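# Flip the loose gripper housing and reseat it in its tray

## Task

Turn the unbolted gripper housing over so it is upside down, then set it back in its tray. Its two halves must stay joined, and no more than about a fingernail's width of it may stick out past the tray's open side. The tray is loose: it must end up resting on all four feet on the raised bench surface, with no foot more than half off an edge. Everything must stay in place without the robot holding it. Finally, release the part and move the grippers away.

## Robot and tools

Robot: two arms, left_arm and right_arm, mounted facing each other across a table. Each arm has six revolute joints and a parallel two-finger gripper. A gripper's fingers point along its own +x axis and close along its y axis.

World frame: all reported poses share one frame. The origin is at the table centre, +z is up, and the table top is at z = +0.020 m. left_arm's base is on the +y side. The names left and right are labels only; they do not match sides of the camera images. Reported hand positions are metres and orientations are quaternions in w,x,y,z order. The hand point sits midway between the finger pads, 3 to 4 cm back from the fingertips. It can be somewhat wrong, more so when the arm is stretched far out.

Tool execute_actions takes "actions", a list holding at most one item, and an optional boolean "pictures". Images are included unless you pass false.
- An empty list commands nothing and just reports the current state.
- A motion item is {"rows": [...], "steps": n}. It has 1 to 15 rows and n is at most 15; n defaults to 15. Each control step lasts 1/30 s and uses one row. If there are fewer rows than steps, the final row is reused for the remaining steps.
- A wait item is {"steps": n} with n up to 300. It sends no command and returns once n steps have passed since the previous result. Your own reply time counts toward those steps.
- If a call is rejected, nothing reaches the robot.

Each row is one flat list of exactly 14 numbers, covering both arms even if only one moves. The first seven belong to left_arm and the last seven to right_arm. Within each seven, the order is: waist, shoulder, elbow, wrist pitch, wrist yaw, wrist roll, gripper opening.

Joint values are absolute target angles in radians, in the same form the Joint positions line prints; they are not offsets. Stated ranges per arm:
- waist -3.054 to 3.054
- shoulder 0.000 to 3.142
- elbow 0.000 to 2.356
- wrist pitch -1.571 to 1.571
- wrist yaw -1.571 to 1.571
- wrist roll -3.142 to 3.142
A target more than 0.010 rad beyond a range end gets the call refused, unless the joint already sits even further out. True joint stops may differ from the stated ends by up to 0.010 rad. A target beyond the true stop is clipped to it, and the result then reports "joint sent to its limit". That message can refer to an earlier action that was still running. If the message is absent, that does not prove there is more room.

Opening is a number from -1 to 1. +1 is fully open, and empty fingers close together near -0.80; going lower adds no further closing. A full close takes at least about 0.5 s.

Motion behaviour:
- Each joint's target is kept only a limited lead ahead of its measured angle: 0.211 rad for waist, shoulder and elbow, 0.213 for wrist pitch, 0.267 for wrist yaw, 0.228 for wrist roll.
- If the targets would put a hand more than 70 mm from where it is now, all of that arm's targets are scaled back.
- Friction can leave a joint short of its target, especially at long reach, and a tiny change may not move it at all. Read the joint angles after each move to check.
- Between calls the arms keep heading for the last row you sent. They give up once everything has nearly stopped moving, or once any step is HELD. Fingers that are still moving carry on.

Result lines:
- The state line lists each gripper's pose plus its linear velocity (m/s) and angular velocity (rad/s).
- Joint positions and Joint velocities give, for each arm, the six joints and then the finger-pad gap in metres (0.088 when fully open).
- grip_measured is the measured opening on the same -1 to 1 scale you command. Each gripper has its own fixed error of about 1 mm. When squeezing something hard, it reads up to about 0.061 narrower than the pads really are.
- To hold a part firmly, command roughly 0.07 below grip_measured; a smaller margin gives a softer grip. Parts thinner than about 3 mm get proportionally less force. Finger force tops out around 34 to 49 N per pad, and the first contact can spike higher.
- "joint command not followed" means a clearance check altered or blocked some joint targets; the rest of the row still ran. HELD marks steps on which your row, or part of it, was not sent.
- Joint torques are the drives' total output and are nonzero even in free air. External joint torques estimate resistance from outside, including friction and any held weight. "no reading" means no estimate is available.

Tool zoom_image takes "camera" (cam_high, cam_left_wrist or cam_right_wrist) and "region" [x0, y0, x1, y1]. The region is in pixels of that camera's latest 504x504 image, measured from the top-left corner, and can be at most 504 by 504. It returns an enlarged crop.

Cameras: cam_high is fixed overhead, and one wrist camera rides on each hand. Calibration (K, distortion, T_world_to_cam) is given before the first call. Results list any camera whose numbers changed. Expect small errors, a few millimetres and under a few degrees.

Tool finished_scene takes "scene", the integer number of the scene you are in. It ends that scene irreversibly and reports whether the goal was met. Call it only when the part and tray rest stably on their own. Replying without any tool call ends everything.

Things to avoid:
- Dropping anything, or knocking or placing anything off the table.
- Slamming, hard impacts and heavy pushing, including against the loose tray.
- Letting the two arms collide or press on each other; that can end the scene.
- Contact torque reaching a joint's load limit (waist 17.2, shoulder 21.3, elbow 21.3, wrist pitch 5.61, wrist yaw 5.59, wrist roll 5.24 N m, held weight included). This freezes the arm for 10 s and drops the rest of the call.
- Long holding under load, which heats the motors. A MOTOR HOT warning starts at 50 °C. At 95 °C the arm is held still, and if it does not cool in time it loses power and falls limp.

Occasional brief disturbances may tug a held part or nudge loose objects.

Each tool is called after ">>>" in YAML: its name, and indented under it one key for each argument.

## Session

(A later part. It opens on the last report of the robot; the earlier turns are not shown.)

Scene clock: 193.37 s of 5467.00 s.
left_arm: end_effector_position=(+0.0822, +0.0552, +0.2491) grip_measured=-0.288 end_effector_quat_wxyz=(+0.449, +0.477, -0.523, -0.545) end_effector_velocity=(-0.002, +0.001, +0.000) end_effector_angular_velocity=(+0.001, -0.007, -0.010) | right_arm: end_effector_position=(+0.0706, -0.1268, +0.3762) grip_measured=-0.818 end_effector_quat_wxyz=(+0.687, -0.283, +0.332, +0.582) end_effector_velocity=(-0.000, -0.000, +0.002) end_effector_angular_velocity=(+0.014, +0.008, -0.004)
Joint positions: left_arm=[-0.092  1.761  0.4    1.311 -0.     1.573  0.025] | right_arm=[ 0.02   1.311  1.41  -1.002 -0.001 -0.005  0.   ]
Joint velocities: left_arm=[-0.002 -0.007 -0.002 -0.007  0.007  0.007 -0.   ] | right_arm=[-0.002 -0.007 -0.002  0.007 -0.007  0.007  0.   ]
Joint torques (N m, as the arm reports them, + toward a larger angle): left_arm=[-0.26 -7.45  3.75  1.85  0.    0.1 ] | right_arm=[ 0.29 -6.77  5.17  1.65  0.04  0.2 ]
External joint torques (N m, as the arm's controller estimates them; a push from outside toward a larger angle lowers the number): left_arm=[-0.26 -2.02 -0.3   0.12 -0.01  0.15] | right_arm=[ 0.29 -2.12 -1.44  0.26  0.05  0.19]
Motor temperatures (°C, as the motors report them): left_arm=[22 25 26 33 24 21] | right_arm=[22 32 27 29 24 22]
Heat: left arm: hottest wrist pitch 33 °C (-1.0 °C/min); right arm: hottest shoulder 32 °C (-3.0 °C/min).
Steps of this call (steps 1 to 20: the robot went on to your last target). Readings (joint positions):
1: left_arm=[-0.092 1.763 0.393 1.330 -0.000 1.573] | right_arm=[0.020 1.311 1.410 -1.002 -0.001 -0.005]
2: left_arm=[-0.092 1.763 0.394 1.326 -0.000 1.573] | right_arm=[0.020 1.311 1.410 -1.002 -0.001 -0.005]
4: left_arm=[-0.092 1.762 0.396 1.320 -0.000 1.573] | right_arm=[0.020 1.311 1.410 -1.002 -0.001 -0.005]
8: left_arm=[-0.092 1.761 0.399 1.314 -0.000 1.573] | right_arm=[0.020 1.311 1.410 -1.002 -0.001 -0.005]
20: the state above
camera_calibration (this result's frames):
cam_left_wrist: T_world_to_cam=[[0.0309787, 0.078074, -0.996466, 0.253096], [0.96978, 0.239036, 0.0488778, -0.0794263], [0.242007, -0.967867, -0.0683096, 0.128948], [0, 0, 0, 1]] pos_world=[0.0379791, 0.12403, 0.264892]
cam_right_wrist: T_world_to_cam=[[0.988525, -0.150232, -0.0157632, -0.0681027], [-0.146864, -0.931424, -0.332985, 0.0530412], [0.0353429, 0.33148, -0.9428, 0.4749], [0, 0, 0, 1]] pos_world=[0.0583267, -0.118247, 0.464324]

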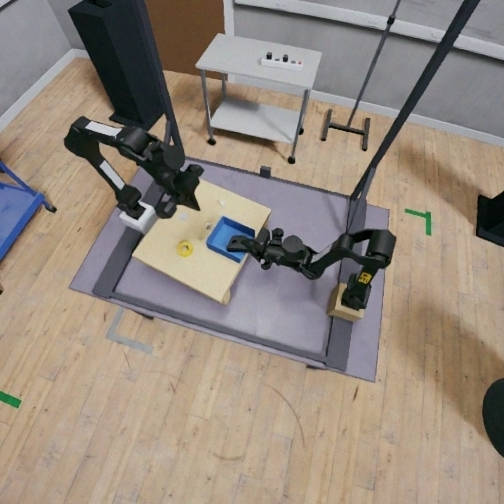

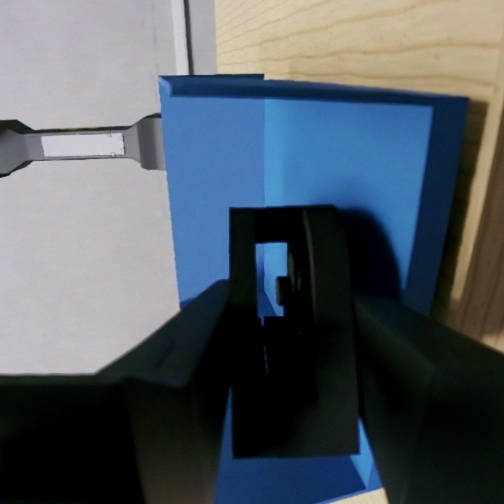

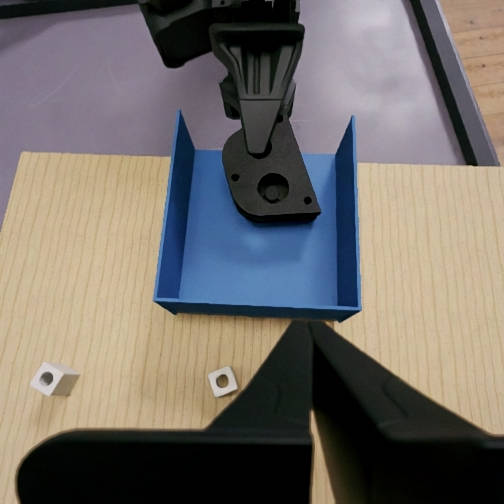

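>>> execute_actions:
  actions:
    - {"rows":[[-0.095,1.75,0.41,1.31,0,1.578,-0.25,0.023,1.3,1.4,-1.0,0,0,-1],[-0.095,1.75,0.41,1.31,0,1.578,-0.2,0.023,1.3,1.4,-1.0,0,0,-1],[-0.095,1.75,0.41,1.31,0,1.578,-0.15,0.023,1.3,1.4,-1.0,0,0,-1],[-0.095,1.75,0.41,1.31,0,1.578,-0.1,0.023,1.3,1.4,-1.0,0,0,-1],[-0.095,1.75,0.41,1.31,0,1.578,-0.05,0.023,1.3,1.4,-1.0,0,0,-1],[-0.095,1.75,0.41,1.31,0,1.578,-0.05,0.023,1.3,1.4,-1.0,0,0,-1],[-0.095,1.75,0.41,1.31,0,1.578,-0.05,0.023,1.3,1.4,-1.0,0,0,-1],[-0.095,1.75,0.41,1.31,0,1.578,-0.05,0.023,1.3,1.4,-1.0,0,0,-1],[-0.095,1.735,0.37,1.32,0,1.578,-0.05,0.023,1.3,1.4,-1.0,0,0,-1],[-0.095,1.72,0.35,1.325,0,1.578,-0.05,0.023,1.3,1.4,-1.0,0,0,-1],[-0.095,1.705,0.33,1.33,0,1.578,-0.05,0.023,1.3,1.4,-1.0,0,0,-1],[-0.095,1.69,0.31,1.335,0,1.578,-0.05,0.023,1.3,1.4,-1.0,0,0,-1],[-0.095,1.675,0.29,1.343,0,1.578,-0.05,0.023,1.3,1.4,-1.0,0,0,-1]]}
  pictures: false

>>> execute_actions:
  actions:
    - {"steps":20}

Scene clock: 202.90 s of 5467.00 s.
left_arm: end_effector_position=(+0.0847, +0.0729, +0.2503) grip_measured=-0.063 end_effector_quat_wxyz=(+0.450, +0.476, -0.524, -0.545) end_effector_velocity=(+0.012, +0.083, -0.019) end_effector_angular_velocity=(+0.064, -0.017, +0.005) | right_arm: end_effector_position=(+0.0706, -0.1269, +0.3763) grip_measured=-0.818 end_effector_quat_wxyz=(+0.687, -0.283, +0.331, +0.582) end_effector_velocity=(-0.002, +0.002, -0.001) end_effector_angular_velocity=(+0.005, +0.012, +0.017)
Joint positions: left_arm=[-0.092  1.706  0.329  1.329 -0.     1.573  0.036] | right_arm=[ 0.02   1.31   1.41  -1.002 -0.001 -0.005  0.   ]
Joint velocities: left_arm=[-0.002 -0.217 -0.335  0.051 -0.007  0.007  0.004] | right_arm=[-0.002  0.002 -0.002  0.007 -0.022 -0.007  0.   ]
Joint torques (N m, as the arm reports them, + toward a larger angle): left_arm=[-0.37 -6.49  2.68  2.28  0.01  0.05] | right_arm=[ 0.26 -6.79  5.17  1.65  0.04  0.2 ]
External joint torques (N m, as the arm's controller estimates them; a push from outside toward a larger angle lowers the number): left_arm=[-0.37 -1.78 -1.54  0.59  0.    0.1 ] | right_arm=[ 0.24 -2.26 -1.37  0.27  0.05  0.19]
Motor temperatures (°C, as the motors report them): left_arm=[22 26 27 33 24 21] | right_arm=[22 32 27 29 24 22]
Heat: left arm: hottest wrist pitch 33 °C (-1.0 °C/min); right arm: hottest shoulder 32 °C (-3.0 °C/min).
Steps of this call (steps 1 to 15: the robot went on to your last target; steps 16 to 90: nothing new was sent; then 6.03 s passed at rest; steps 91 to 105: all 15 steps of this action). Readings (joint positions):
91: left_arm=[-0.092 1.761 0.400 1.311 -0.000 1.573] | right_arm=[0.020 1.310 1.410 -1.002 -0.001 -0.005]
92: left_arm=[-0.092 1.761 0.400 1.311 -0.000 1.573] | right_arm=[0.020 1.310 1.410 -1.002 -0.001 -0.005]
94: left_arm=[-0.092 1.761 0.400 1.311 -0.000 1.573] | right_arm=[0.020 1.310 1.410 -1.002 -0.001 -0.005]
98: left_arm=[-0.092 1.760 0.400 1.311 -0.000 1.573] | right_arm=[0.020 1.310 1.410 -1.002 -0.001 -0.005]
105: the state above

Scene clock: 203.57 s of 5467.00 s.
left_arm: end_effector_position=(+0.0859, +0.0811, +0.2496) grip_measured=-0.052 end_effector_quat_wxyz=(+0.449, +0.477, -0.524, -0.545) end_effector_velocity=(+0.002, +0.001, +0.000) end_effector_angular_velocity=(+0.003, +0.007, +0.010) | right_arm: end_effector_position=(+0.0706, -0.1269, +0.3763) grip_measured=-0.818 end_effector_quat_wxyz=(+0.687, -0.283, +0.331, +0.582) end_effector_velocity=(-0.000, -0.001, -0.003) end_effector_angular_velocity=(-0.012, +0.003, +0.008)
Joint positions: left_arm=[-0.092  1.684  0.296  1.339 -0.     1.573  0.036] | right_arm=[ 0.02   1.31   1.41  -1.002 -0.001 -0.005  0.   ]
Joint velocities: left_arm=[ 0.002 -0.007 -0.002 -0.007 -0.007 -0.007 -0.001] | right_arm=[-0.002  0.002 -0.002 -0.007 -0.007 -0.007  0.   ]
Joint torques (N m, as the arm reports them, + toward a larger angle): left_arm=[-0.53 -6.5   2.29  2.28  0.    0.06] | right_arm=[ 0.31 -6.8   5.17  1.65  0.04  0.19]
External joint torques (N m, as the arm's controller estimates them; a push from outside toward a larger angle lowers the number): left_arm=[-0.54 -1.77 -1.61  0.56 -0.01  0.11] | right_arm=[ 0.33 -2.26 -1.39  0.26  0.04  0.19]
Motor temperatures (°C, as the motors report them): left_arm=[22 26 27 33 24 21] | right_arm=[22 32 27 29 24 22]
Heat: left arm: hottest wrist pitch 33 °C (-1.0 °C/min); right arm: hottest shoulder 32 °C (-3.0 °C/min).
Steps of this call (steps 1 to 20: the robot went on to your last target). Readings (joint positions):
1: left_arm=[-0.092 1.701 0.320 1.331 -0.000 1.573] | right_arm=[0.020 1.310 1.410 -1.002 -0.001 -0.005]
2: left_arm=[-0.092 1.697 0.314 1.332 -0.000 1.573] | right_arm=[0.020 1.310 1.410 -1.002 -0.001 -0.005]
4: left_arm=[-0.092 1.692 0.306 1.335 -0.000 1.573] | right_arm=[0.020 1.310 1.410 -1.002 -0.001 -0.005]
8: left_arm=[-0.092 1.687 0.300 1.338 -0.000 1.573] | right_arm=[0.020 1.310 1.410 -1.002 -0.001 -0.005]
20: the state above
camera_calibration (this result's frames):
cam_left_wrist: T_world_to_cam=[[0.0308163, 0.0769452, -0.996559, 0.251554], [0.969788, 0.239091, 0.0484489, -0.0891255], [0.241996, -0.967944, -0.0672526, 0.152825], [0, 0, 0, 1]] pos_world=[0.0416978, 0.149879, 0.265284]
cam_right_wrist: T_world_to_cam=[[0.988526, -0.150226, -0.0157566, -0.0681016], [-0.146843, -0.931299, -0.333345, 0.0531692], [0.0354031, 0.331834, -0.942673, 0.475024], [0, 0, 0, 1]] pos_world=[0.0583104, -0.118343, 0.464443]

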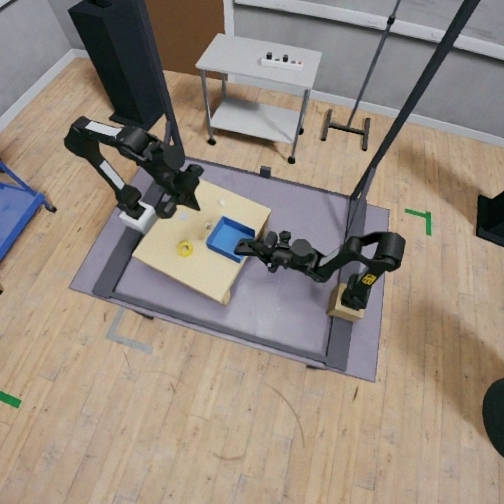

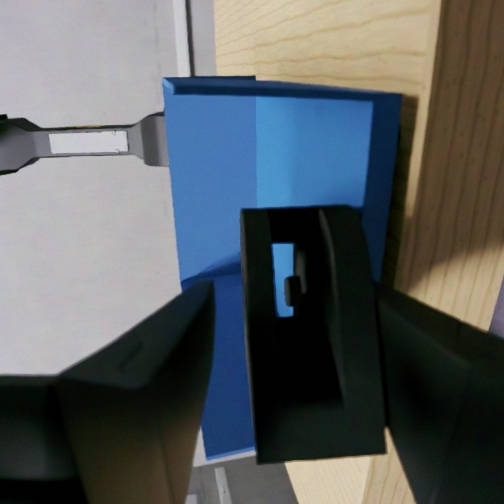

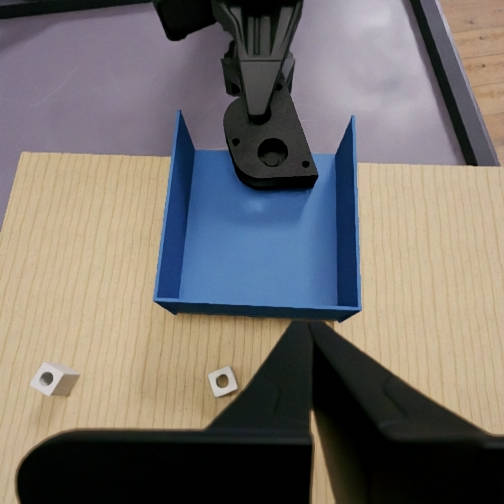

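>>> execute_actions:
  actions:
    - {"rows":[[-0.095,1.69,0.31,1.338,0,1.578,-0.05,0.033,2.035,1.97,-1.195,0,0,-1],[-0.095,1.70,0.325,1.335,0,1.578,-0.05,0.033,2.035,1.97,-1.195,0,0,-1],[-0.095,1.71,0.34,1.332,0,1.578,-0.05,0.033,2.035,1.97,-1.195,0,0,-1],[-0.095,1.72,0.355,1.328,0,1.578,-0.05,0.033,2.035,1.97,-1.195,0,0,-1],[-0.095,1.73,0.37,1.324,0,1.578,-0.05,0.033,2.035,1.97,-1.195,0,0,-1],[-0.095,1.74,0.385,1.32,0,1.578,-0.05,0.033,2.035,1.97,-1.195,0,0,-1],[-0.095,1.75,0.40,1.316,0,1.578,-0.05,0.033,2.035,1.97,-1.195,0,0,-1],[-0.095,1.762,0.41,1.312,0,1.578,-0.05,0.033,2.035,1.97,-1.195,0,0,-1]]}
  pictures: false

>>> execute_actions:
  actions:
    - {"steps":35}

Scene clock: 213.17 s of 5467.00 s.
left_arm: end_effector_position=(+0.0824, +0.0567, +0.2516) grip_measured=-0.052 end_effector_quat_wxyz=(+0.451, +0.475, -0.525, -0.543) end_effector_velocity=(-0.001, -0.010, -0.005) end_effector_angular_velocity=(+0.018, +0.005, +0.005) | right_arm: end_effector_position=(+0.0848, -0.0176, +0.3365) grip_measured=-0.818 end_effector_quat_wxyz=(+0.642, -0.348, +0.405, +0.550) end_effector_velocity=(+0.025, +0.143, -0.370) end_effector_angular_velocity=(-0.900, +0.141, +0.016)
Joint positions: left_arm=[-0.092  1.752  0.394  1.315 -0.     1.573  0.036] | right_arm=[ 0.03   1.88   1.938 -1.185 -0.001 -0.005  0.   ]
Joint velocities: left_arm=[-0.002  0.037  0.042 -0.022 -0.007 -0.007 -0.   ] | right_arm=[-0.007  1.048  0.217 -0.081 -0.007 -0.022  0.   ]
Joint torques (N m, as the arm reports them, + toward a larger angle): left_arm=[-0.4  -5.48  3.82  1.85  0.01  0.07] | right_arm=[ 0.2  -7.15  6.13  0.7   0.05  0.19]
External joint torques (N m, as the arm's controller estimates them; a push from outside toward a larger angle lowers the number): left_arm=[-0.4  -0.08 -0.23  0.12  0.    0.12] | right_arm=[ 0.25  0.66  0.45 -0.18  0.05  0.19]
Motor temperatures (°C, as the motors report them): left_arm=[22 26 26 34 24 21] | right_arm=[22 32 27 29 24 22]
Heat: left arm: hottest wrist pitch 34 °C (+0.0 °C/min); right arm: hottest shoulder 32 °C (-2.0 °C/min).
Steps of this call (steps 1 to 15: the robot went on to your last target; steps 16 to 90: nothing new was sent; then 6.10 s passed at rest; steps 91 to 105: all 15 steps of this action). Readings (joint positions):
91: left_arm=[-0.092 1.684 0.296 1.339 -0.000 1.573] | right_arm=[0.021 1.329 1.432 -1.034 -0.001 -0.005]
92: left_arm=[-0.092 1.684 0.297 1.339 -0.000 1.573] | right_arm=[0.023 1.361 1.477 -1.081 -0.001 -0.005]
94: left_arm=[-0.092 1.691 0.306 1.338 -0.000 1.573] | right_arm=[0.026 1.442 1.571 -1.116 -0.001 -0.005]
98: left_arm=[-0.092 1.722 0.355 1.326 -0.000 1.573] | right_arm=[0.029 1.613 1.748 -1.167 -0.001 -0.005]
105: the state above

Scene clock: 214.33 s of 5467.00 s.
left_arm: end_effector_position=(+0.0822, +0.0553, +0.2513) grip_measured=-0.052 end_effector_quat_wxyz=(+0.451, +0.475, -0.525, -0.544) end_effector_velocity=(+0.000, +0.001, -0.001) end_effector_angular_velocity=(+0.008, +0.006, +0.005) | right_arm: end_effector_position=(+0.0872, -0.0016, +0.2873) grip_measured=-0.818 end_effector_quat_wxyz=(+0.617, -0.380, +0.442, +0.529) end_effector_velocity=(+0.005, +0.001, +0.002) end_effector_angular_velocity=(+0.008, -0.025, -0.003)
Joint positions: left_arm=[-0.092  1.756  0.4    1.313 -0.     1.573  0.036] | right_arm=[ 0.03   2.016  1.965 -1.193 -0.001 -0.005  0.   ]
Joint velocities: left_arm=[-0.002 -0.002 -0.002 -0.007 -0.007 -0.007  0.   ] | right_arm=[-0.002 -0.002  0.002  0.007  0.022 -0.007  0.   ]
Joint torques (N m, as the arm reports them, + toward a larger angle): left_arm=[-0.41 -5.3   3.8   1.84  0.01  0.06] | right_arm=[ 0.27 -9.13  6.7   0.82  0.05  0.2 ]
External joint torques (N m, as the arm's controller estimates them; a push from outside toward a larger angle lowers the number): left_arm=[-0.44  0.07 -0.26  0.13  0.01  0.11] | right_arm=[ 0.28  0.58  0.34 -0.09  0.06  0.2 ]
Motor temperatures (°C, as the motors report them): left_arm=[22 26 26 34 24 21] | right_arm=[22 32 27 29 24 22]
Heat: left arm: hottest wrist pitch 34 °C (+0.0 °C/min); right arm: hottest shoulder 32 °C (-2.0 °C/min).
Steps of this call (steps 1 to 30: the robot went on to your last target; steps 31 to 35: nothing new was sent). Readings (joint positions):
1: left_arm=[-0.092 1.753 0.395 1.315 -0.000 1.573] | right_arm=[0.030 1.913 1.943 -1.186 -0.001 -0.005]
2: left_arm=[-0.092 1.754 0.396 1.314 -0.000 1.573] | right_arm=[0.030 1.943 1.946 -1.187 -0.001 -0.005]
4: left_arm=[-0.092 1.755 0.398 1.314 -0.000 1.573] | right_arm=[0.030 1.988 1.946 -1.193 -0.001 -0.005]
8: left_arm=[-0.092 1.756 0.399 1.314 -0.000 1.573] | right_arm=[0.030 2.016 1.949 -1.193 -0.001 -0.005]
35: the state above
All arms were judged still, so your last target was given up. Only a new action makes them travel on or press farther. Fingers that are still opening or closing keep moving.
camera_calibration (this result's frames):
cam_left_wrist: T_world_to_cam=[[0.0300041, 0.0712996, -0.997004, 0.255898], [0.969826, 0.239359, 0.0463037, -0.0789393], [0.241944, -0.96831, -0.0619665, 0.127608], [0, 0, 0, 1]] pos_world=[0.0380055, 0.124214, 0.266694]
cam_right_wrist: T_world_to_cam=[[0.989028, -0.146266, -0.0207109, -0.0656758], [-0.146242, -0.989245, 0.00269315, 0.0458987], [-0.020882, 0.000365196, -0.999782, 0.369755], [0, 0, 0, 1]] pos_world=[0.0793888, 0.0356639, 0.368191]

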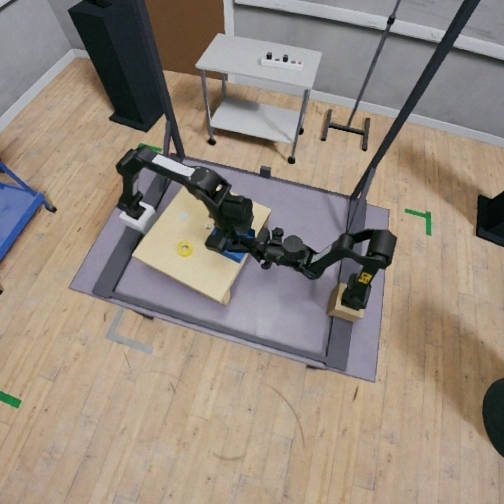

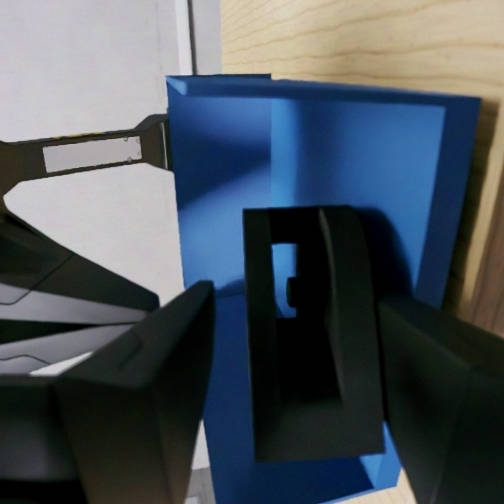

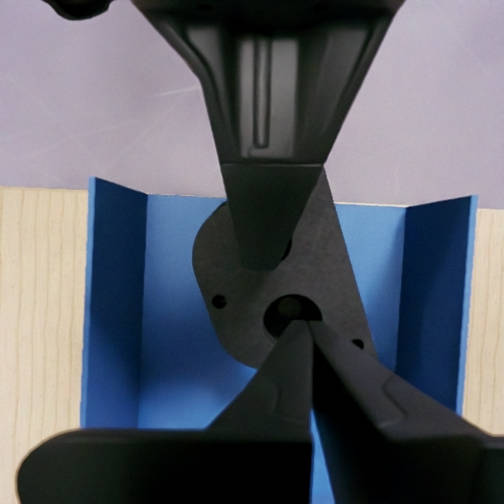

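>>> execute_actions:
  actions:
    - {"rows":[[-0.095,1.762,0.41,1.312,0,1.578,-0.05,0.033,1.995,1.90,-1.14,0,0,-1],[-0.095,1.762,0.41,1.312,0,1.578,-0.05,0.033,1.995,1.90,-1.14,0,0,-1],[-0.095,1.762,0.41,1.312,0,1.578,-0.05,0.033,1.995,1.90,-1.14,0,0,-1],[-0.095,1.762,0.41,1.312,0,1.578,-0.05,0.033,1.99,1.83,-1.085,0,0,-1],[-0.095,1.762,0.41,1.312,0,1.578,-0.05,0.033,1.99,1.83,-1.085,0,0,-1],[-0.095,1.762,0.41,1.312,0,1.578,-0.05,0.033,1.99,1.83,-1.085,0,0,-1],[-0.095,1.762,0.41,1.312,0,1.578,-0.05,0.033,1.983,1.767,-1.03,0,0,-1]]}
  pictures: false

>>> execute_actions:
  actions:
    - {"steps":20}

Scene clock: 221.40 s of 5467.00 s.
left_arm: end_effector_position=(+0.0821, +0.0551, +0.2513) grip_measured=-0.052 end_effector_quat_wxyz=(+0.451, +0.475, -0.525, -0.544) end_effector_velocity=(+0.000, -0.000, +0.000) end_effector_angular_velocity=(+0.003, +0.007, +0.005) | right_arm: end_effector_position=(+0.0870, -0.0029, +0.2478) grip_measured=-0.818 end_effector_quat_wxyz=(+0.615, -0.382, +0.445, +0.527) end_effector_velocity=(-0.001, -0.007, +0.006) end_effector_angular_velocity=(+0.037, -0.001, +0.007)
Joint positions: left_arm=[-0.092  1.757  0.4    1.313 -0.     1.573  0.036] | right_arm=[ 0.03   2.001  1.788 -1.041 -0.001 -0.005  0.   ]
Joint velocities: left_arm=[-0.002 -0.002  0.002 -0.007 -0.007 -0.007  0.   ] | right_arm=[-0.002 -0.061 -0.076  0.051 -0.007 -0.007  0.   ]
Joint torques (N m, as the arm reports them, + toward a larger angle): left_arm=[-0.35 -5.45  3.92  1.86 -0.03  0.06] | right_arm=[  0.2  -12.43   4.74   1.08   0.04   0.19]
External joint torques (N m, as the arm's controller estimates them; a push from outside toward a larger angle lowers the number): left_arm=[-0.35 -0.03 -0.18  0.13 -0.04  0.11] | right_arm=[ 0.19 -3.07 -1.52  0.19  0.05  0.19]
Motor temperatures (°C, as the motors report them): left_arm=[22 26 27 34 24 21] | right_arm=[22 33 28 29 24 22]
Heat: left arm: hottest wrist pitch 34 °C (+1.0 °C/min); right arm: hottest shoulder 33 °C (+0.0 °C/min).
Steps of this call (steps 1 to 90: nothing new was sent; then 3.57 s passed at rest; steps 91 to 105: all 15 steps of this action). Readings (joint positions):
91: left_arm=[-0.092 1.756 0.400 1.313 -0.000 1.573] | right_arm=[0.030 2.016 1.961 -1.188 -0.001 -0.005]
92: left_arm=[-0.092 1.757 0.400 1.313 -0.000 1.573] | right_arm=[0.030 2.015 1.952 -1.176 -0.001 -0.005]
94: left_arm=[-0.092 1.757 0.400 1.313 -0.000 1.573] | right_arm=[0.030 2.014 1.929 -1.152 -0.001 -0.005]
98: left_arm=[-0.092 1.757 0.400 1.313 -0.000 1.573] | right_arm=[0.030 2.007 1.849 -1.089 -0.001 -0.005]
105: the state above

Scene clock: 222.07 s of 5467.00 s.
left_arm: end_effector_position=(+0.0821, +0.0551, +0.2513) grip_measured=-0.052 end_effector_quat_wxyz=(+0.451, +0.475, -0.525, -0.544) end_effector_velocity=(+0.000, +0.001, -0.003) end_effector_angular_velocity=(+0.013, +0.005, +0.005) | right_arm: end_effector_position=(+0.0870, -0.0029, +0.2468) grip_measured=-0.818 end_effector_quat_wxyz=(+0.616, -0.381, +0.444, +0.528) end_effector_velocity=(+0.004, -0.002, +0.001) end_effector_angular_velocity=(-0.004, -0.009, -0.003)
Joint positions: left_arm=[-0.092  1.757  0.4    1.313 -0.     1.573  0.036] | right_arm=[ 0.03   1.997  1.779 -1.032 -0.001 -0.005  0.   ]
Joint velocities: left_arm=[-0.002  0.002 -0.002 -0.007 -0.007 -0.007 -0.   ] | right_arm=[-0.007 -0.002  0.002 -0.007  0.007 -0.007  0.   ]
Joint torques (N m, as the arm reports them, + toward a larger angle): left_arm=[-0.39 -5.38  3.71  1.88 -0.05  0.04] | right_arm=[  0.26 -12.63   4.8    1.08   0.04   0.18]
External joint torques (N m, as the arm's controller estimates them; a push from outside toward a larger angle lowers the number): left_arm=[-0.39 -0.04 -0.3   0.18 -0.06  0.1 ] | right_arm=[ 0.41 -2.92 -1.67  0.18  0.03  0.18]
Motor temperatures (°C, as the motors report them): left_arm=[22 26 27 34 24 21] | right_arm=[22 33 28 29 24 22]
Heat: left arm: hottest wrist pitch 34 °C (+1.0 °C/min); right arm: hottest shoulder 33 °C (+0.0 °C/min).
Steps of this call (steps 1 to 15: the robot went on to your last target; steps 16 to 20: nothing new was sent). Readings (joint positions):
1: left_arm=[-0.092 1.757 0.400 1.313 -0.000 1.573] | right_arm=[0.030 1.999 1.786 -1.039 -0.001 -0.005]
2: left_arm=[-0.092 1.757 0.400 1.313 -0.000 1.573] | right_arm=[0.030 1.998 1.784 -1.037 -0.001 -0.005]
4: left_arm=[-0.092 1.757 0.400 1.313 -0.000 1.573] | right_arm=[0.030 1.998 1.782 -1.035 -0.001 -0.005]
8: left_arm=[-0.092 1.757 0.400 1.313 -0.000 1.573] | right_arm=[0.030 1.998 1.780 -1.033 -0.001 -0.005]
20: the state above
All arms were judged still, so your last target was given up. Only a new action makes them travel on or press farther. Fingers that are still opening or closing keep moving.
camera_calibration (this result's frames):
cam_left_wrist: T_world_to_cam=[[0.0300041, 0.0712996, -0.997004, 0.255876], [0.969826, 0.239359, 0.0463037, -0.0788634], [0.241944, -0.96831, -0.0619665, 0.127423], [0, 0, 0, 1]] pos_world=[0.0379773, 0.124018, 0.266657]
cam_right_wrist: T_world_to_cam=[[0.989007, -0.146399, -0.0207828, -0.0664807], [-0.146236, -0.989207, 0.0091777, 0.0430608], [-0.0219021, -0.00603761, -0.999742, 0.329305], [0, 0, 0, 1]] pos_world=[0.0792594, 0.0348516, 0.327443]

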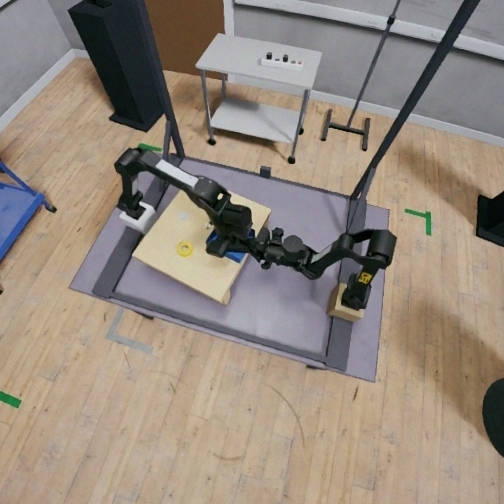

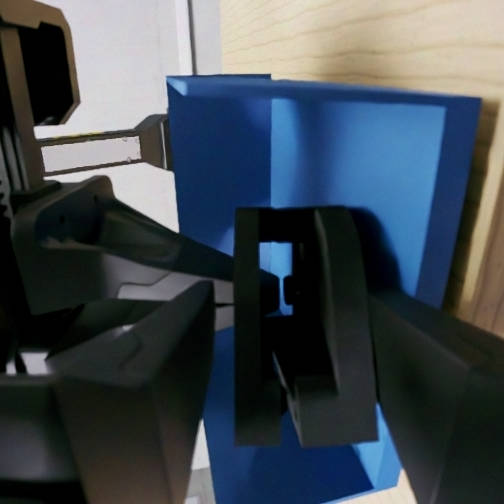

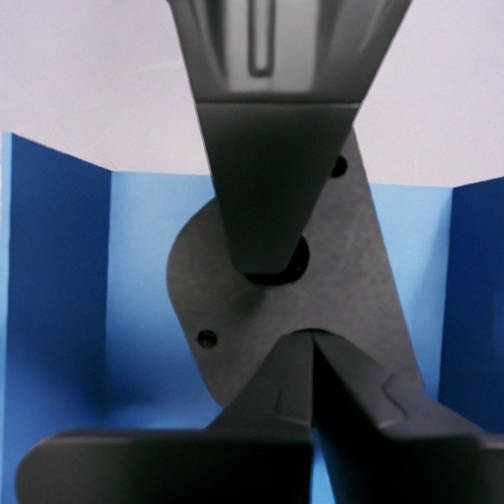

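In the hole. Withdraw left.

>>> execute_actions:
  actions:
    - {"rows":[[-0.095,1.735,0.37,1.32,0,1.578,-0.05,0.033,1.983,1.767,-1.03,0,0,-1],[-0.095,1.72,0.35,1.325,0,1.578,-0.05,0.033,1.983,1.767,-1.03,0,0,-1],[-0.095,1.705,0.33,1.33,0,1.578,-0.05,0.033,1.983,1.767,-1.03,0,0,-1],[-0.095,1.69,0.31,1.335,0,1.578,-0.05,0.033,1.983,1.767,-1.03,0,0,-1],[-0.095,1.675,0.29,1.343,0,1.578,-0.05,0.033,1.983,1.767,-1.03,0,0,-1],[-0.095,1.675,0.29,1.343,0,1.578,-0.05,0.033,1.983,1.767,-1.03,0,0,-1],[-0.095,1.675,0.29,1.343,0,1.578,-0.05,0.033,1.983,1.767,-1.03,0,0,-1],[-0.095,1.675,0.29,1.343,0,1.578,-0.05,0.033,1.983,1.767,-1.03,0,0,-1],[-0.095,1.675,0.29,1.343,0,1.578,-0.05,0.033,1.983,1.767,-1.03,0,0,-1],[-0.095,1.675,0.29,1.343,0,1.578,-0.05,0.033,1.983,1.767,-1.03,0,0,-1],[-0.095,1.675,0.29,1.343,0,1.578,0.1,0.033,1.983,1.767,-1.03,0,0,-1],[-0.095,1.675,0.29,1.343,0,1.578,0.2,0.033,1.983,1.767,-1.03,0,0,-1],[-0.095,1.675,0.29,1.343,0,1.578,0.3,0.033,1.983,1.767,-1.03,0,0,-1],[-0.095,1.675,0.29,1.343,0,1.578,0.45,0.033,1.983,1.767,-1.03,0,0,-1]]}
  pictures: false

>>> execute_actions:
  actions:
    - {"steps":20}

Scene clock: 232.00 s of 5467.00 s.
left_arm: end_effector_position=(+0.0857, +0.0800, +0.2501) grip_measured=+0.217 end_effector_quat_wxyz=(+0.450, +0.476, -0.524, -0.545) end_effector_velocity=(+0.001, +0.008, -0.001) end_effector_angular_velocity=(+0.003, +0.007, +0.005) | right_arm: end_effector_position=(+0.0869, -0.0030, +0.2466) grip_measured=-0.818 end_effector_quat_wxyz=(+0.616, -0.381, +0.444, +0.528) end_effector_velocity=(+0.002, -0.003, +0.002) end_effector_angular_velocity=(-0.004, -0.009, +0.002)
Joint positions: left_arm=[-0.092  1.686  0.3    1.338 -0.     1.573  0.05 ] | right_arm=[ 0.03   1.997  1.778 -1.031 -0.001 -0.005  0.   ]
Joint velocities: left_arm=[-0.002 -0.022 -0.032  0.007 -0.007 -0.007  0.091] | right_arm=[-0.002 -0.007 -0.002 -0.007  0.007 -0.007  0.   ]
Joint torques (N m, as the arm reports them, + toward a larger angle): left_arm=[-0.26 -6.62  2.06  2.21  0.    0.06] | right_arm=[  0.24 -12.53   4.95   1.06   0.04   0.2 ]
External joint torques (N m, as the arm's controller estimates them; a push from outside toward a larger angle lowers the number): left_arm=[-0.26 -1.86 -1.9   0.48 -0.01  0.11] | right_arm=[ 0.24 -2.81 -1.52  0.16  0.05  0.19]
Motor temperatures (°C, as the motors report them): left_arm=[22 26 27 33 24 21] | right_arm=[22 36 27 28 24 22]
Heat: left arm: hottest wrist pitch 33 °C (-1.0 °C/min); right arm: hottest shoulder 36 °C (+3.0 °C/min).
Steps of this call (steps 1 to 90: nothing new was sent; then 6.43 s passed at rest; steps 91 to 105: all 15 steps of this action). Readings (joint positions):
91: left_arm=[-0.092 1.757 0.400 1.313 -0.000 1.573] | right_arm=[0.030 1.997 1.779 -1.032 -0.001 -0.005]
92: left_arm=[-0.092 1.754 0.395 1.313 -0.000 1.573] | right_arm=[0.030 1.997 1.779 -1.031 -0.001 -0.005]
94: left_arm=[-0.092 1.740 0.373 1.318 -0.000 1.573] | right_arm=[0.030 1.997 1.779 -1.031 -0.001 -0.005]
98: left_arm=[-0.092 1.702 0.320 1.332 -0.000 1.573] | right_arm=[0.030 1.997 1.778 -1.031 -0.001 -0.005]
105: the state above

Scene clock: 232.67 s of 5467.00 s.
left_arm: end_effector_position=(+0.0859, +0.0810, +0.2500) grip_measured=+0.447 end_effector_quat_wxyz=(+0.450, +0.476, -0.524, -0.545) end_effector_velocity=(+0.000, -0.000, +0.000) end_effector_angular_velocity=(+0.003, +0.007, +0.005) | right_arm: end_effector_position=(+0.0869, -0.0030, +0.2466) grip_measured=-0.818 end_effector_quat_wxyz=(+0.616, -0.381, +0.444, +0.528) end_effector_velocity=(+0.002, -0.002, -0.000) end_effector_angular_velocity=(-0.009, -0.008, +0.002)
Joint positions: left_arm=[-0.092  1.683  0.297  1.339 -0.     1.573  0.061] | right_arm=[ 0.03   1.997  1.778 -1.031 -0.001 -0.005  0.   ]
Joint velocities: left_arm=[-0.002 -0.002  0.002 -0.007 -0.007 -0.007  0.   ] | right_arm=[-0.002 -0.002 -0.002 -0.007  0.007 -0.007  0.   ]
Joint torques (N m, as the arm reports them, + toward a larger angle): left_arm=[-0.47 -6.48  2.23  2.22  0.    0.09] | right_arm=[  0.25 -12.43   4.9    1.03   0.06   0.19]
External joint torques (N m, as the arm's controller estimates them; a push from outside toward a larger angle lowers the number): left_arm=[-0.5  -1.74 -1.71  0.49  0.    0.15] | right_arm=[ 0.27 -2.72 -1.57  0.13  0.07  0.19]
Motor temperatures (°C, as the motors report them): left_arm=[22 26 27 34 24 21] | right_arm=[22 37 27 28 24 22]
Heat: left arm: hottest wrist pitch 34 °C (+0.0 °C/min); right arm: hottest shoulder 37 °C (+4.0 °C/min).
Steps of this call (steps 1 to 15: the robot went on to your last target; steps 16 to 20: nothing new was sent). Readings (joint positions):
1: left_arm=[-0.092 1.685 0.300 1.339 -0.000 1.573] | right_arm=[0.030 1.997 1.778 -1.031 -0.001 -0.005]
2: left_arm=[-0.092 1.685 0.299 1.339 -0.000 1.573] | right_arm=[0.030 1.997 1.778 -1.031 -0.001 -0.005]
4: left_arm=[-0.092 1.685 0.298 1.339 -0.000 1.573] | right_arm=[0.030 1.997 1.778 -1.031 -0.001 -0.005]
8: left_arm=[-0.092 1.684 0.297 1.339 -0.000 1.573] | right_arm=[0.030 1.997 1.778 -1.031 -0.001 -0.005]
20: the state above
All arms were judged still, so your last target was given up. Only a new action makes them travel on or press farther. Fingers that are still opening or closing keep moving.
camera_calibration (this result's frames):
cam_left_wrist: T_world_to_cam=[[0.0305998, 0.07544, -0.996681, 0.252204], [0.969798, 0.239164, 0.047877, -0.0889826], [0.241982, -0.968044, -0.0658432, 0.152441], [0, 0, 0, 1]] pos_world=[0.04169, 0.149824, 0.265664]
cam_right_wrist: T_world_to_cam=[[0.989006, -0.146407, -0.020787, -0.0664833], [-0.146235, -0.989204, 0.00955913, 0.0428938], [-0.0219621, -0.00641424, -0.999738, 0.329089], [0, 0, 0, 1]] pos_world=[0.0792525, 0.034808, 0.32721]

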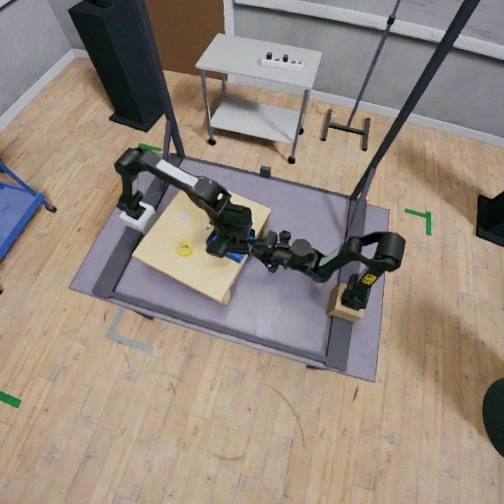

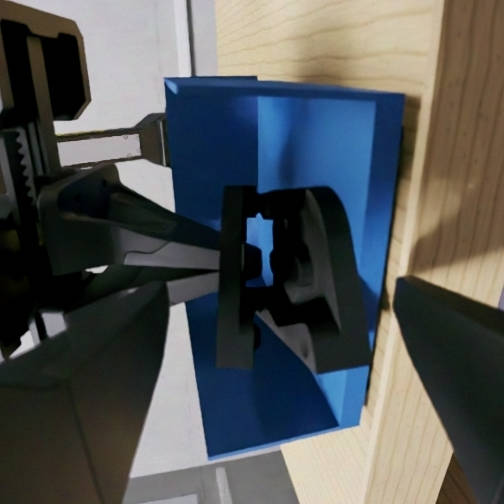

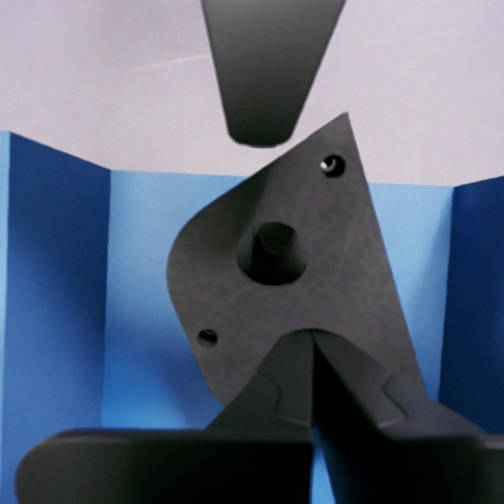

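>>> execute_actions:
  actions:
    - {"rows":[[-0.095,1.675,0.29,1.343,0,1.578,0.45,0.033,1.997,1.80,-1.045,0,0,-1],[-0.095,1.675,0.29,1.343,0,1.578,0.45,0.033,1.997,1.80,-1.045,0,0,-1],[-0.095,1.675,0.29,1.343,0,1.578,0.45,0.033,1.997,1.80,-1.045,0,0,-1],[-0.095,1.675,0.29,1.343,0,1.578,0.45,0.033,1.997,1.815,-1.065,0,0,-1]]}

Scene clock: 237.43 s of 5467.00 s.
left_arm: end_effector_position=(+0.0859, +0.0810, +0.2501) grip_measured=+0.448 end_effector_quat_wxyz=(+0.450, +0.476, -0.524, -0.544) end_effector_velocity=(-0.002, +0.001, -0.005) end_effector_angular_velocity=(+0.021, -0.010, -0.010) | right_arm: end_effector_position=(+0.0868, -0.0037, +0.2535) grip_measured=-0.818 end_effector_quat_wxyz=(+0.615, -0.382, +0.445, +0.527) end_effector_velocity=(+0.004, -0.002, +0.003) end_effector_angular_velocity=(-0.001, -0.023, -0.002)
Joint positions: left_arm=[-0.092  1.683  0.297  1.34  -0.     1.573  0.061] | right_arm=[ 0.03   1.997  1.806 -1.061 -0.001 -0.005  0.   ]
Joint velocities: left_arm=[-0.002 -0.002 -0.002 -0.022  0.007  0.007 -0.   ] | right_arm=[-0.002 -0.007  0.002 -0.007  0.022 -0.007  0.   ]
Joint torques (N m, as the arm reports them, + toward a larger angle): left_arm=[-0.3  -6.44  2.1   2.26 -0.01  0.07] | right_arm=[  0.23 -11.15   6.85   0.76   0.03   0.17]
External joint torques (N m, as the arm's controller estimates them; a push from outside toward a larger angle lowers the number): left_arm=[-0.3  -1.73 -1.82  0.54 -0.02  0.12] | right_arm=[ 0.32 -1.45  0.4  -0.13  0.03  0.17]
Motor temperatures (°C, as the motors report them): left_arm=[22 26 27 34 24 21] | right_arm=[22 38 27 28 24 22]
Heat: left arm: hottest wrist pitch 34 °C (+1.0 °C/min); right arm: hottest shoulder 38 °C (+6.0 °C/min).
Steps of this call (steps 1 to 90: nothing new was sent; then 1.27 s passed at rest; steps 91 to 105: all 15 steps of this action). Readings (joint positions):
91: left_arm=[-0.092 1.683 0.297 1.339 -0.000 1.573] | right_arm=[0.030 1.997 1.778 -1.031 -0.001 -0.005]
92: left_arm=[-0.092 1.683 0.297 1.339 -0.000 1.573] | right_arm=[0.030 1.997 1.779 -1.032 -0.001 -0.005]
94: left_arm=[-0.092 1.683 0.297 1.340 -0.000 1.573] | right_arm=[0.030 1.997 1.784 -1.040 -0.001 -0.005]
98: left_arm=[-0.092 1.683 0.297 1.340 -0.000 1.573] | right_arm=[0.030 1.997 1.799 -1.054 -0.001 -0.005]
105: the state above
camera_calibration (this result's frames):
cam_left_wrist: T_world_to_cam=[[0.0305456, 0.0750636, -0.996711, 0.252329], [0.969801, 0.239182, 0.047734, -0.0889511], [0.241978, -0.968069, -0.0654908, 0.152357], [0, 0, 0, 1]] pos_world=[0.0416903, 0.149826, 0.265723]
cam_right_wrist: T_world_to_cam=[[0.988999, -0.146454, -0.0208122, -0.0663259], [-0.146231, -0.989179, 0.0118477, 0.0415302], [-0.0223222, -0.00867397, -0.999713, 0.33596], [0, 0, 0, 1]] pos_world=[0.0791685, 0.0342812, 0.333991]

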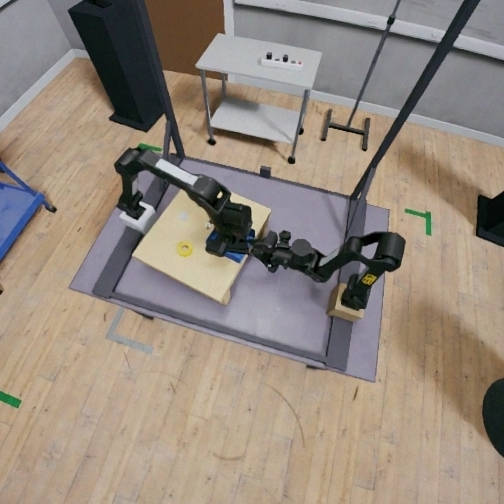

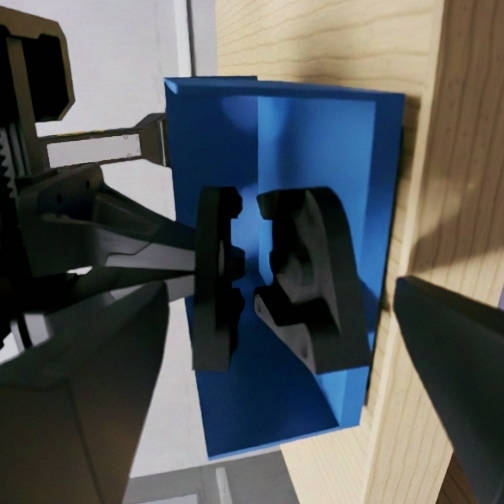

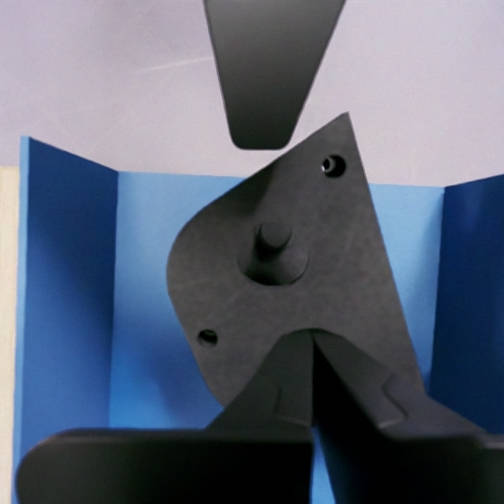

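>>> execute_actions:
  actions:
    - {"rows":[[-0.095,1.675,0.29,1.343,0,1.578,0.45,0.033,1.997,1.785,-1.045,0,0,-1],[-0.095,1.675,0.29,1.343,0,1.578,0.45,0.033,1.997,1.785,-1.045,0,0,-1],[-0.095,1.675,0.29,1.343,0,1.578,0.45,0.033,1.997,1.785,-1.045,0,0,-1],[-0.095,1.675,0.29,1.343,0,1.578,0.45,0.033,1.997,1.77,-1.03,0,0,-1]]}
  pictures: false

>>> execute_actions:
  actions:
    - {"rows":[[-0.095,1.675,0.29,1.343,0,1.578,0.45,0.033,2.03,1.81,-1.055,0,0,-1],[-0.095,1.675,0.29,1.343,0,1.578,0.45,0.033,2.045,1.835,-1.08,0,0,-1],[-0.095,1.675,0.29,1.343,0,1.578,0.45,0.033,2.06,1.86,-1.103,0,0,-1],[-0.095,1.675,0.29,1.343,0,1.578,0.45,0.033,2.075,1.885,-1.127,0,0,-1],[-0.095,1.675,0.29,1.343,0,1.578,0.45,0.033,2.09,1.91,-1.15,0,0,-1],[-0.095,1.675,0.29,1.343,0,1.578,0.45,0.033,2.105,1.935,-1.174,0,0,-1],[-0.095,1.675,0.29,1.343,0,1.578,0.45,0.033,2.12,1.96,-1.197,0,0,-1],[-0.095,1.675,0.29,1.343,0,1.578,0.45,0.033,2.135,1.985,-1.22,0,0,-1],[-0.095,1.675,0.29,1.343,0,1.578,0.45,0.033,2.15,2.01,-1.244,0,0,-1],[-0.095,1.675,0.29,1.343,0,1.578,0.45,0.033,2.165,2.035,-1.267,0,0,-1],[-0.095,1.675,0.29,1.343,0,1.578,0.45,0.033,2.18,2.06,-1.29,0,0,-1],[-0.095,1.675,0.29,1.343,0,1.578,0.45,0.033,2.195,2.087,-1.314,0,0,-1],[-0.095,1.675,0.29,1.343,0,1.578,0.45,0.033,2.21,2.115,-1.338,0,0,-1]]}
  pictures: false

>>> execute_actions:
  actions:
    - {"steps":20}

Scene clock: 256.63 s of 5467.00 s.
left_arm: end_effector_position=(+0.0859, +0.0810, +0.2501) grip_measured=+0.448 end_effector_quat_wxyz=(+0.450, +0.476, -0.524, -0.544) end_effector_velocity=(+0.002, +0.000, -0.002) end_effector_angular_velocity=(+0.006, -0.009, +0.019) | right_arm: end_effector_position=(+0.0870, -0.0025, +0.2479) grip_measured=-0.818 end_effector_quat_wxyz=(+0.616, -0.381, +0.443, +0.528) end_effector_velocity=(-0.000, -0.001, -0.002) end_effector_angular_velocity=(-0.002, +0.000, +0.021)
Joint positions: left_arm=[-0.092  1.683  0.297  1.34  -0.     1.573  0.061] | right_arm=[ 0.03   1.997  1.782 -1.033 -0.001 -0.005  0.   ]
Joint velocities: left_arm=[-0.002 -0.002 -0.002 -0.007 -0.022  0.007 -0.   ] | right_arm=[-0.002 -0.002 -0.012  0.007 -0.007 -0.022  0.   ]
Joint torques (N m, as the arm reports them, + toward a larger angle): left_arm=[-0.35 -6.38  2.22  2.23  0.02  0.04] | right_arm=[  0.25 -11.03   4.96   1.11   0.05   0.19]
External joint torques (N m, as the arm's controller estimates them; a push from outside toward a larger angle lowers the number): left_arm=[-0.34 -1.65 -1.72  0.51  0.01  0.1 ] | right_arm=[ 0.23 -1.38 -1.48  0.21  0.06  0.19]
Motor temperatures (°C, as the motors report them): left_arm=[22 27 26 35 24 21] | right_arm=[22 40 29 27 24 22]
Heat: left arm: hottest wrist pitch 35 °C (+2.0 °C/min); right arm: hottest shoulder 40 °C (+8.1 °C/min).
Steps of this call (steps 1 to 15: the robot went on to your last target; steps 16 to 90: nothing new was sent; then 15.70 s passed at rest; steps 91 to 105: all 15 steps of this action). Readings (joint positions):
91: left_arm=[-0.092 1.683 0.297 1.340 -0.000 1.573] | right_arm=[0.030 1.997 1.807 -1.063 -0.001 -0.005]
92: left_arm=[-0.092 1.683 0.297 1.340 -0.000 1.573] | right_arm=[0.030 1.997 1.807 -1.061 -0.001 -0.005]
94: left_arm=[-0.092 1.683 0.297 1.340 -0.000 1.573] | right_arm=[0.030 1.997 1.803 -1.051 -0.001 -0.005]
98: left_arm=[-0.092 1.683 0.297 1.340 -0.000 1.573] | right_arm=[0.030 1.997 1.788 -1.039 -0.001 -0.005]
105: the state above

Scene clock: 257.13 s of 5467.00 s.
left_arm: end_effector_position=(+0.0859, +0.0810, +0.2501) grip_measured=+0.448 end_effector_quat_wxyz=(+0.450, +0.476, -0.524, -0.544) end_effector_velocity=(+0.003, +0.002, -0.003) end_effector_angular_velocity=(+0.015, +0.019, +0.021) | right_arm: end_effector_position=(+0.0878, +0.0024, +0.2475) grip_measured=-0.818 end_effector_quat_wxyz=(+0.583, -0.417, +0.486, +0.500) end_effector_velocity=(+0.005, +0.018, -0.005) end_effector_angular_velocity=(-0.161, +0.032, +0.001)
Joint positions: left_arm=[-0.092  1.683  0.297  1.34  -0.     1.573  0.061] | right_arm=[ 0.03   2.158  2.054 -1.286 -0.001 -0.005  0.   ]
Joint velocities: left_arm=[-0.002 -0.002 -0.007 -0.007 -0.022 -0.022 -0.001] | right_arm=[-0.007  0.271  0.437 -0.33  -0.007 -0.007  0.   ]
Joint torques (N m, as the arm reports them, + toward a larger angle): left_arm=[-0.31 -6.34  2.08  2.25  0.03  0.07] | right_arm=[ 0.21 -9.52  6.76  0.37  0.04  0.2 ]
External joint torques (N m, as the arm's controller estimates them; a push from outside toward a larger angle lowers the number): left_arm=[-0.32 -1.63 -1.8   0.54  0.02  0.13] | right_arm=[ 0.28  1.16  0.51 -0.19  0.05  0.2 ]
Motor temperatures (°C, as the motors report them): left_arm=[22 27 26 35 24 21] | right_arm=[22 40 29 27 24 22]
Heat: left arm: hottest wrist pitch 35 °C (+2.0 °C/min); right arm: hottest shoulder 40 °C (+8.0 °C/min).
Steps of this call (steps 1 to 15: all 15 steps of this action). Readings (joint positions):
1: left_arm=[-0.092 1.683 0.297 1.340 -0.000 1.573] | right_arm=[0.030 1.997 1.782 -1.033 -0.001 -0.005]
2: left_arm=[-0.092 1.683 0.297 1.340 -0.000 1.573] | right_arm=[0.030 1.999 1.787 -1.042 -0.001 -0.005]
4: left_arm=[-0.092 1.683 0.297 1.340 -0.000 1.573] | right_arm=[0.030 2.013 1.813 -1.070 -0.001 -0.005]
8: left_arm=[-0.092 1.683 0.297 1.340 -0.000 1.573] | right_arm=[0.030 2.061 1.897 -1.143 -0.001 -0.005]
15: the state above

Scene clock: 257.80 s of 5467.00 s.
left_arm: end_effector_position=(+0.0859, +0.0810, +0.2501) grip_measured=+0.448 end_effector_quat_wxyz=(+0.450, +0.476, -0.524, -0.544) end_effector_velocity=(+0.001, +0.000, +0.002) end_effector_angular_velocity=(-0.008, -0.007, +0.014) | right_arm: end_effector_position=(+0.0878, +0.0023, +0.2483) grip_measured=-0.818 end_effector_quat_wxyz=(+0.577, -0.423, +0.493, +0.495) end_effector_velocity=(+0.002, -0.002, +0.002) end_effector_angular_velocity=(-0.004, -0.008, +0.004)
Joint positions: left_arm=[-0.092  1.683  0.297  1.34  -0.     1.573  0.061] | right_arm=[ 0.03   2.187  2.107 -1.335 -0.001 -0.005  0.   ]
Joint velocities: left_arm=[-0.007 -0.002 -0.002  0.007 -0.022  0.007 -0.   ] | right_arm=[-0.002 -0.002  0.002 -0.007  0.007 -0.007  0.   ]
Joint torques (N m, as the arm reports them, + toward a larger angle): left_arm=[-0.52 -6.51  2.27  2.22  0.01  0.1 ] | right_arm=[ 0.23 -9.42  6.85  0.41  0.03  0.2 ]
External joint torques (N m, as the arm's controller estimates them; a push from outside toward a larger angle lowers the number): left_arm=[-0.51 -1.77 -1.63  0.5   0.    0.15] | right_arm=[ 0.18  1.14  0.77 -0.21  0.04  0.2 ]
Motor temperatures (°C, as the motors report them): left_arm=[22 27 26 35 24 21] | right_arm=[22 40 29 27 24 22]
Heat: left arm: hottest wrist pitch 35 °C (+2.0 °C/min); right arm: hottest shoulder 40 °C (+8.1 °C/min).
Steps of this call (steps 1 to 20: the robot went on to your last target). Readings (joint positions):
1: left_arm=[-0.092 1.683 0.297 1.340 -0.000 1.573] | right_arm=[0.030 2.166 2.067 -1.298 -0.001 -0.005]
2: left_arm=[-0.092 1.683 0.297 1.340 -0.000 1.573] | right_arm=[0.030 2.172 2.076 -1.307 -0.001 -0.005]
4: left_arm=[-0.092 1.683 0.297 1.340 -0.000 1.573] | right_arm=[0.030 2.178 2.089 -1.319 -0.001 -0.005]
8: left_arm=[-0.092 1.683 0.297 1.340 -0.000 1.573] | right_arm=[0.030 2.183 2.101 -1.330 -0.001 -0.005]
20: the state above
camera_calibration (this result's frames):
cam_left_wrist: T_world_to_cam=[[0.0305456, 0.0750636, -0.996711, 0.252329], [0.969801, 0.239182, 0.047734, -0.0889511], [0.241978, -0.968069, -0.0654908, 0.152357], [0, 0, 0, 1]] pos_world=[0.0416903, 0.149826, 0.265723]
cam_right_wrist: T_world_to_cam=[[0.988447, -0.149914, -0.0223111, -0.066071], [-0.143868, -0.974342, 0.173089, 0.00736032], [-0.047687, -0.167879, -0.984654, 0.329732], [0, 0, 0, 1]] pos_world=[0.0820906, 0.0526217, 0.321924]

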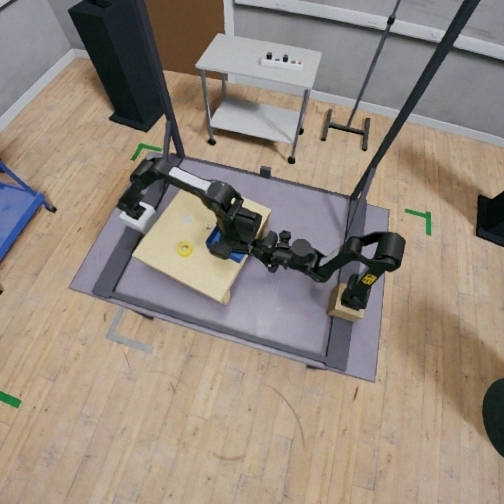

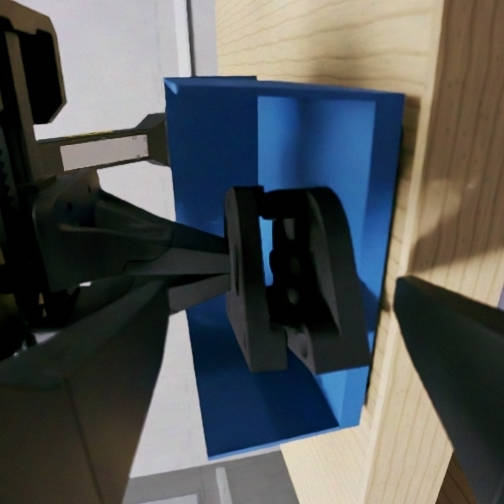

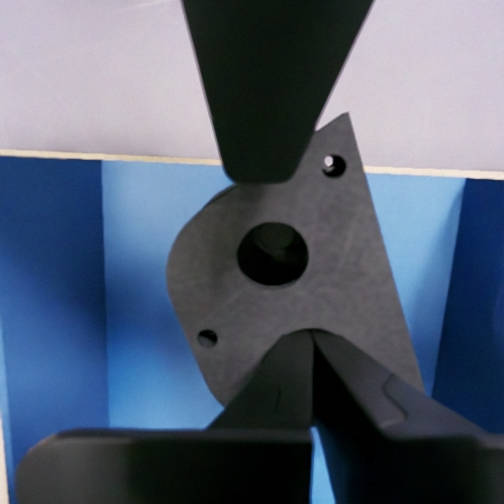

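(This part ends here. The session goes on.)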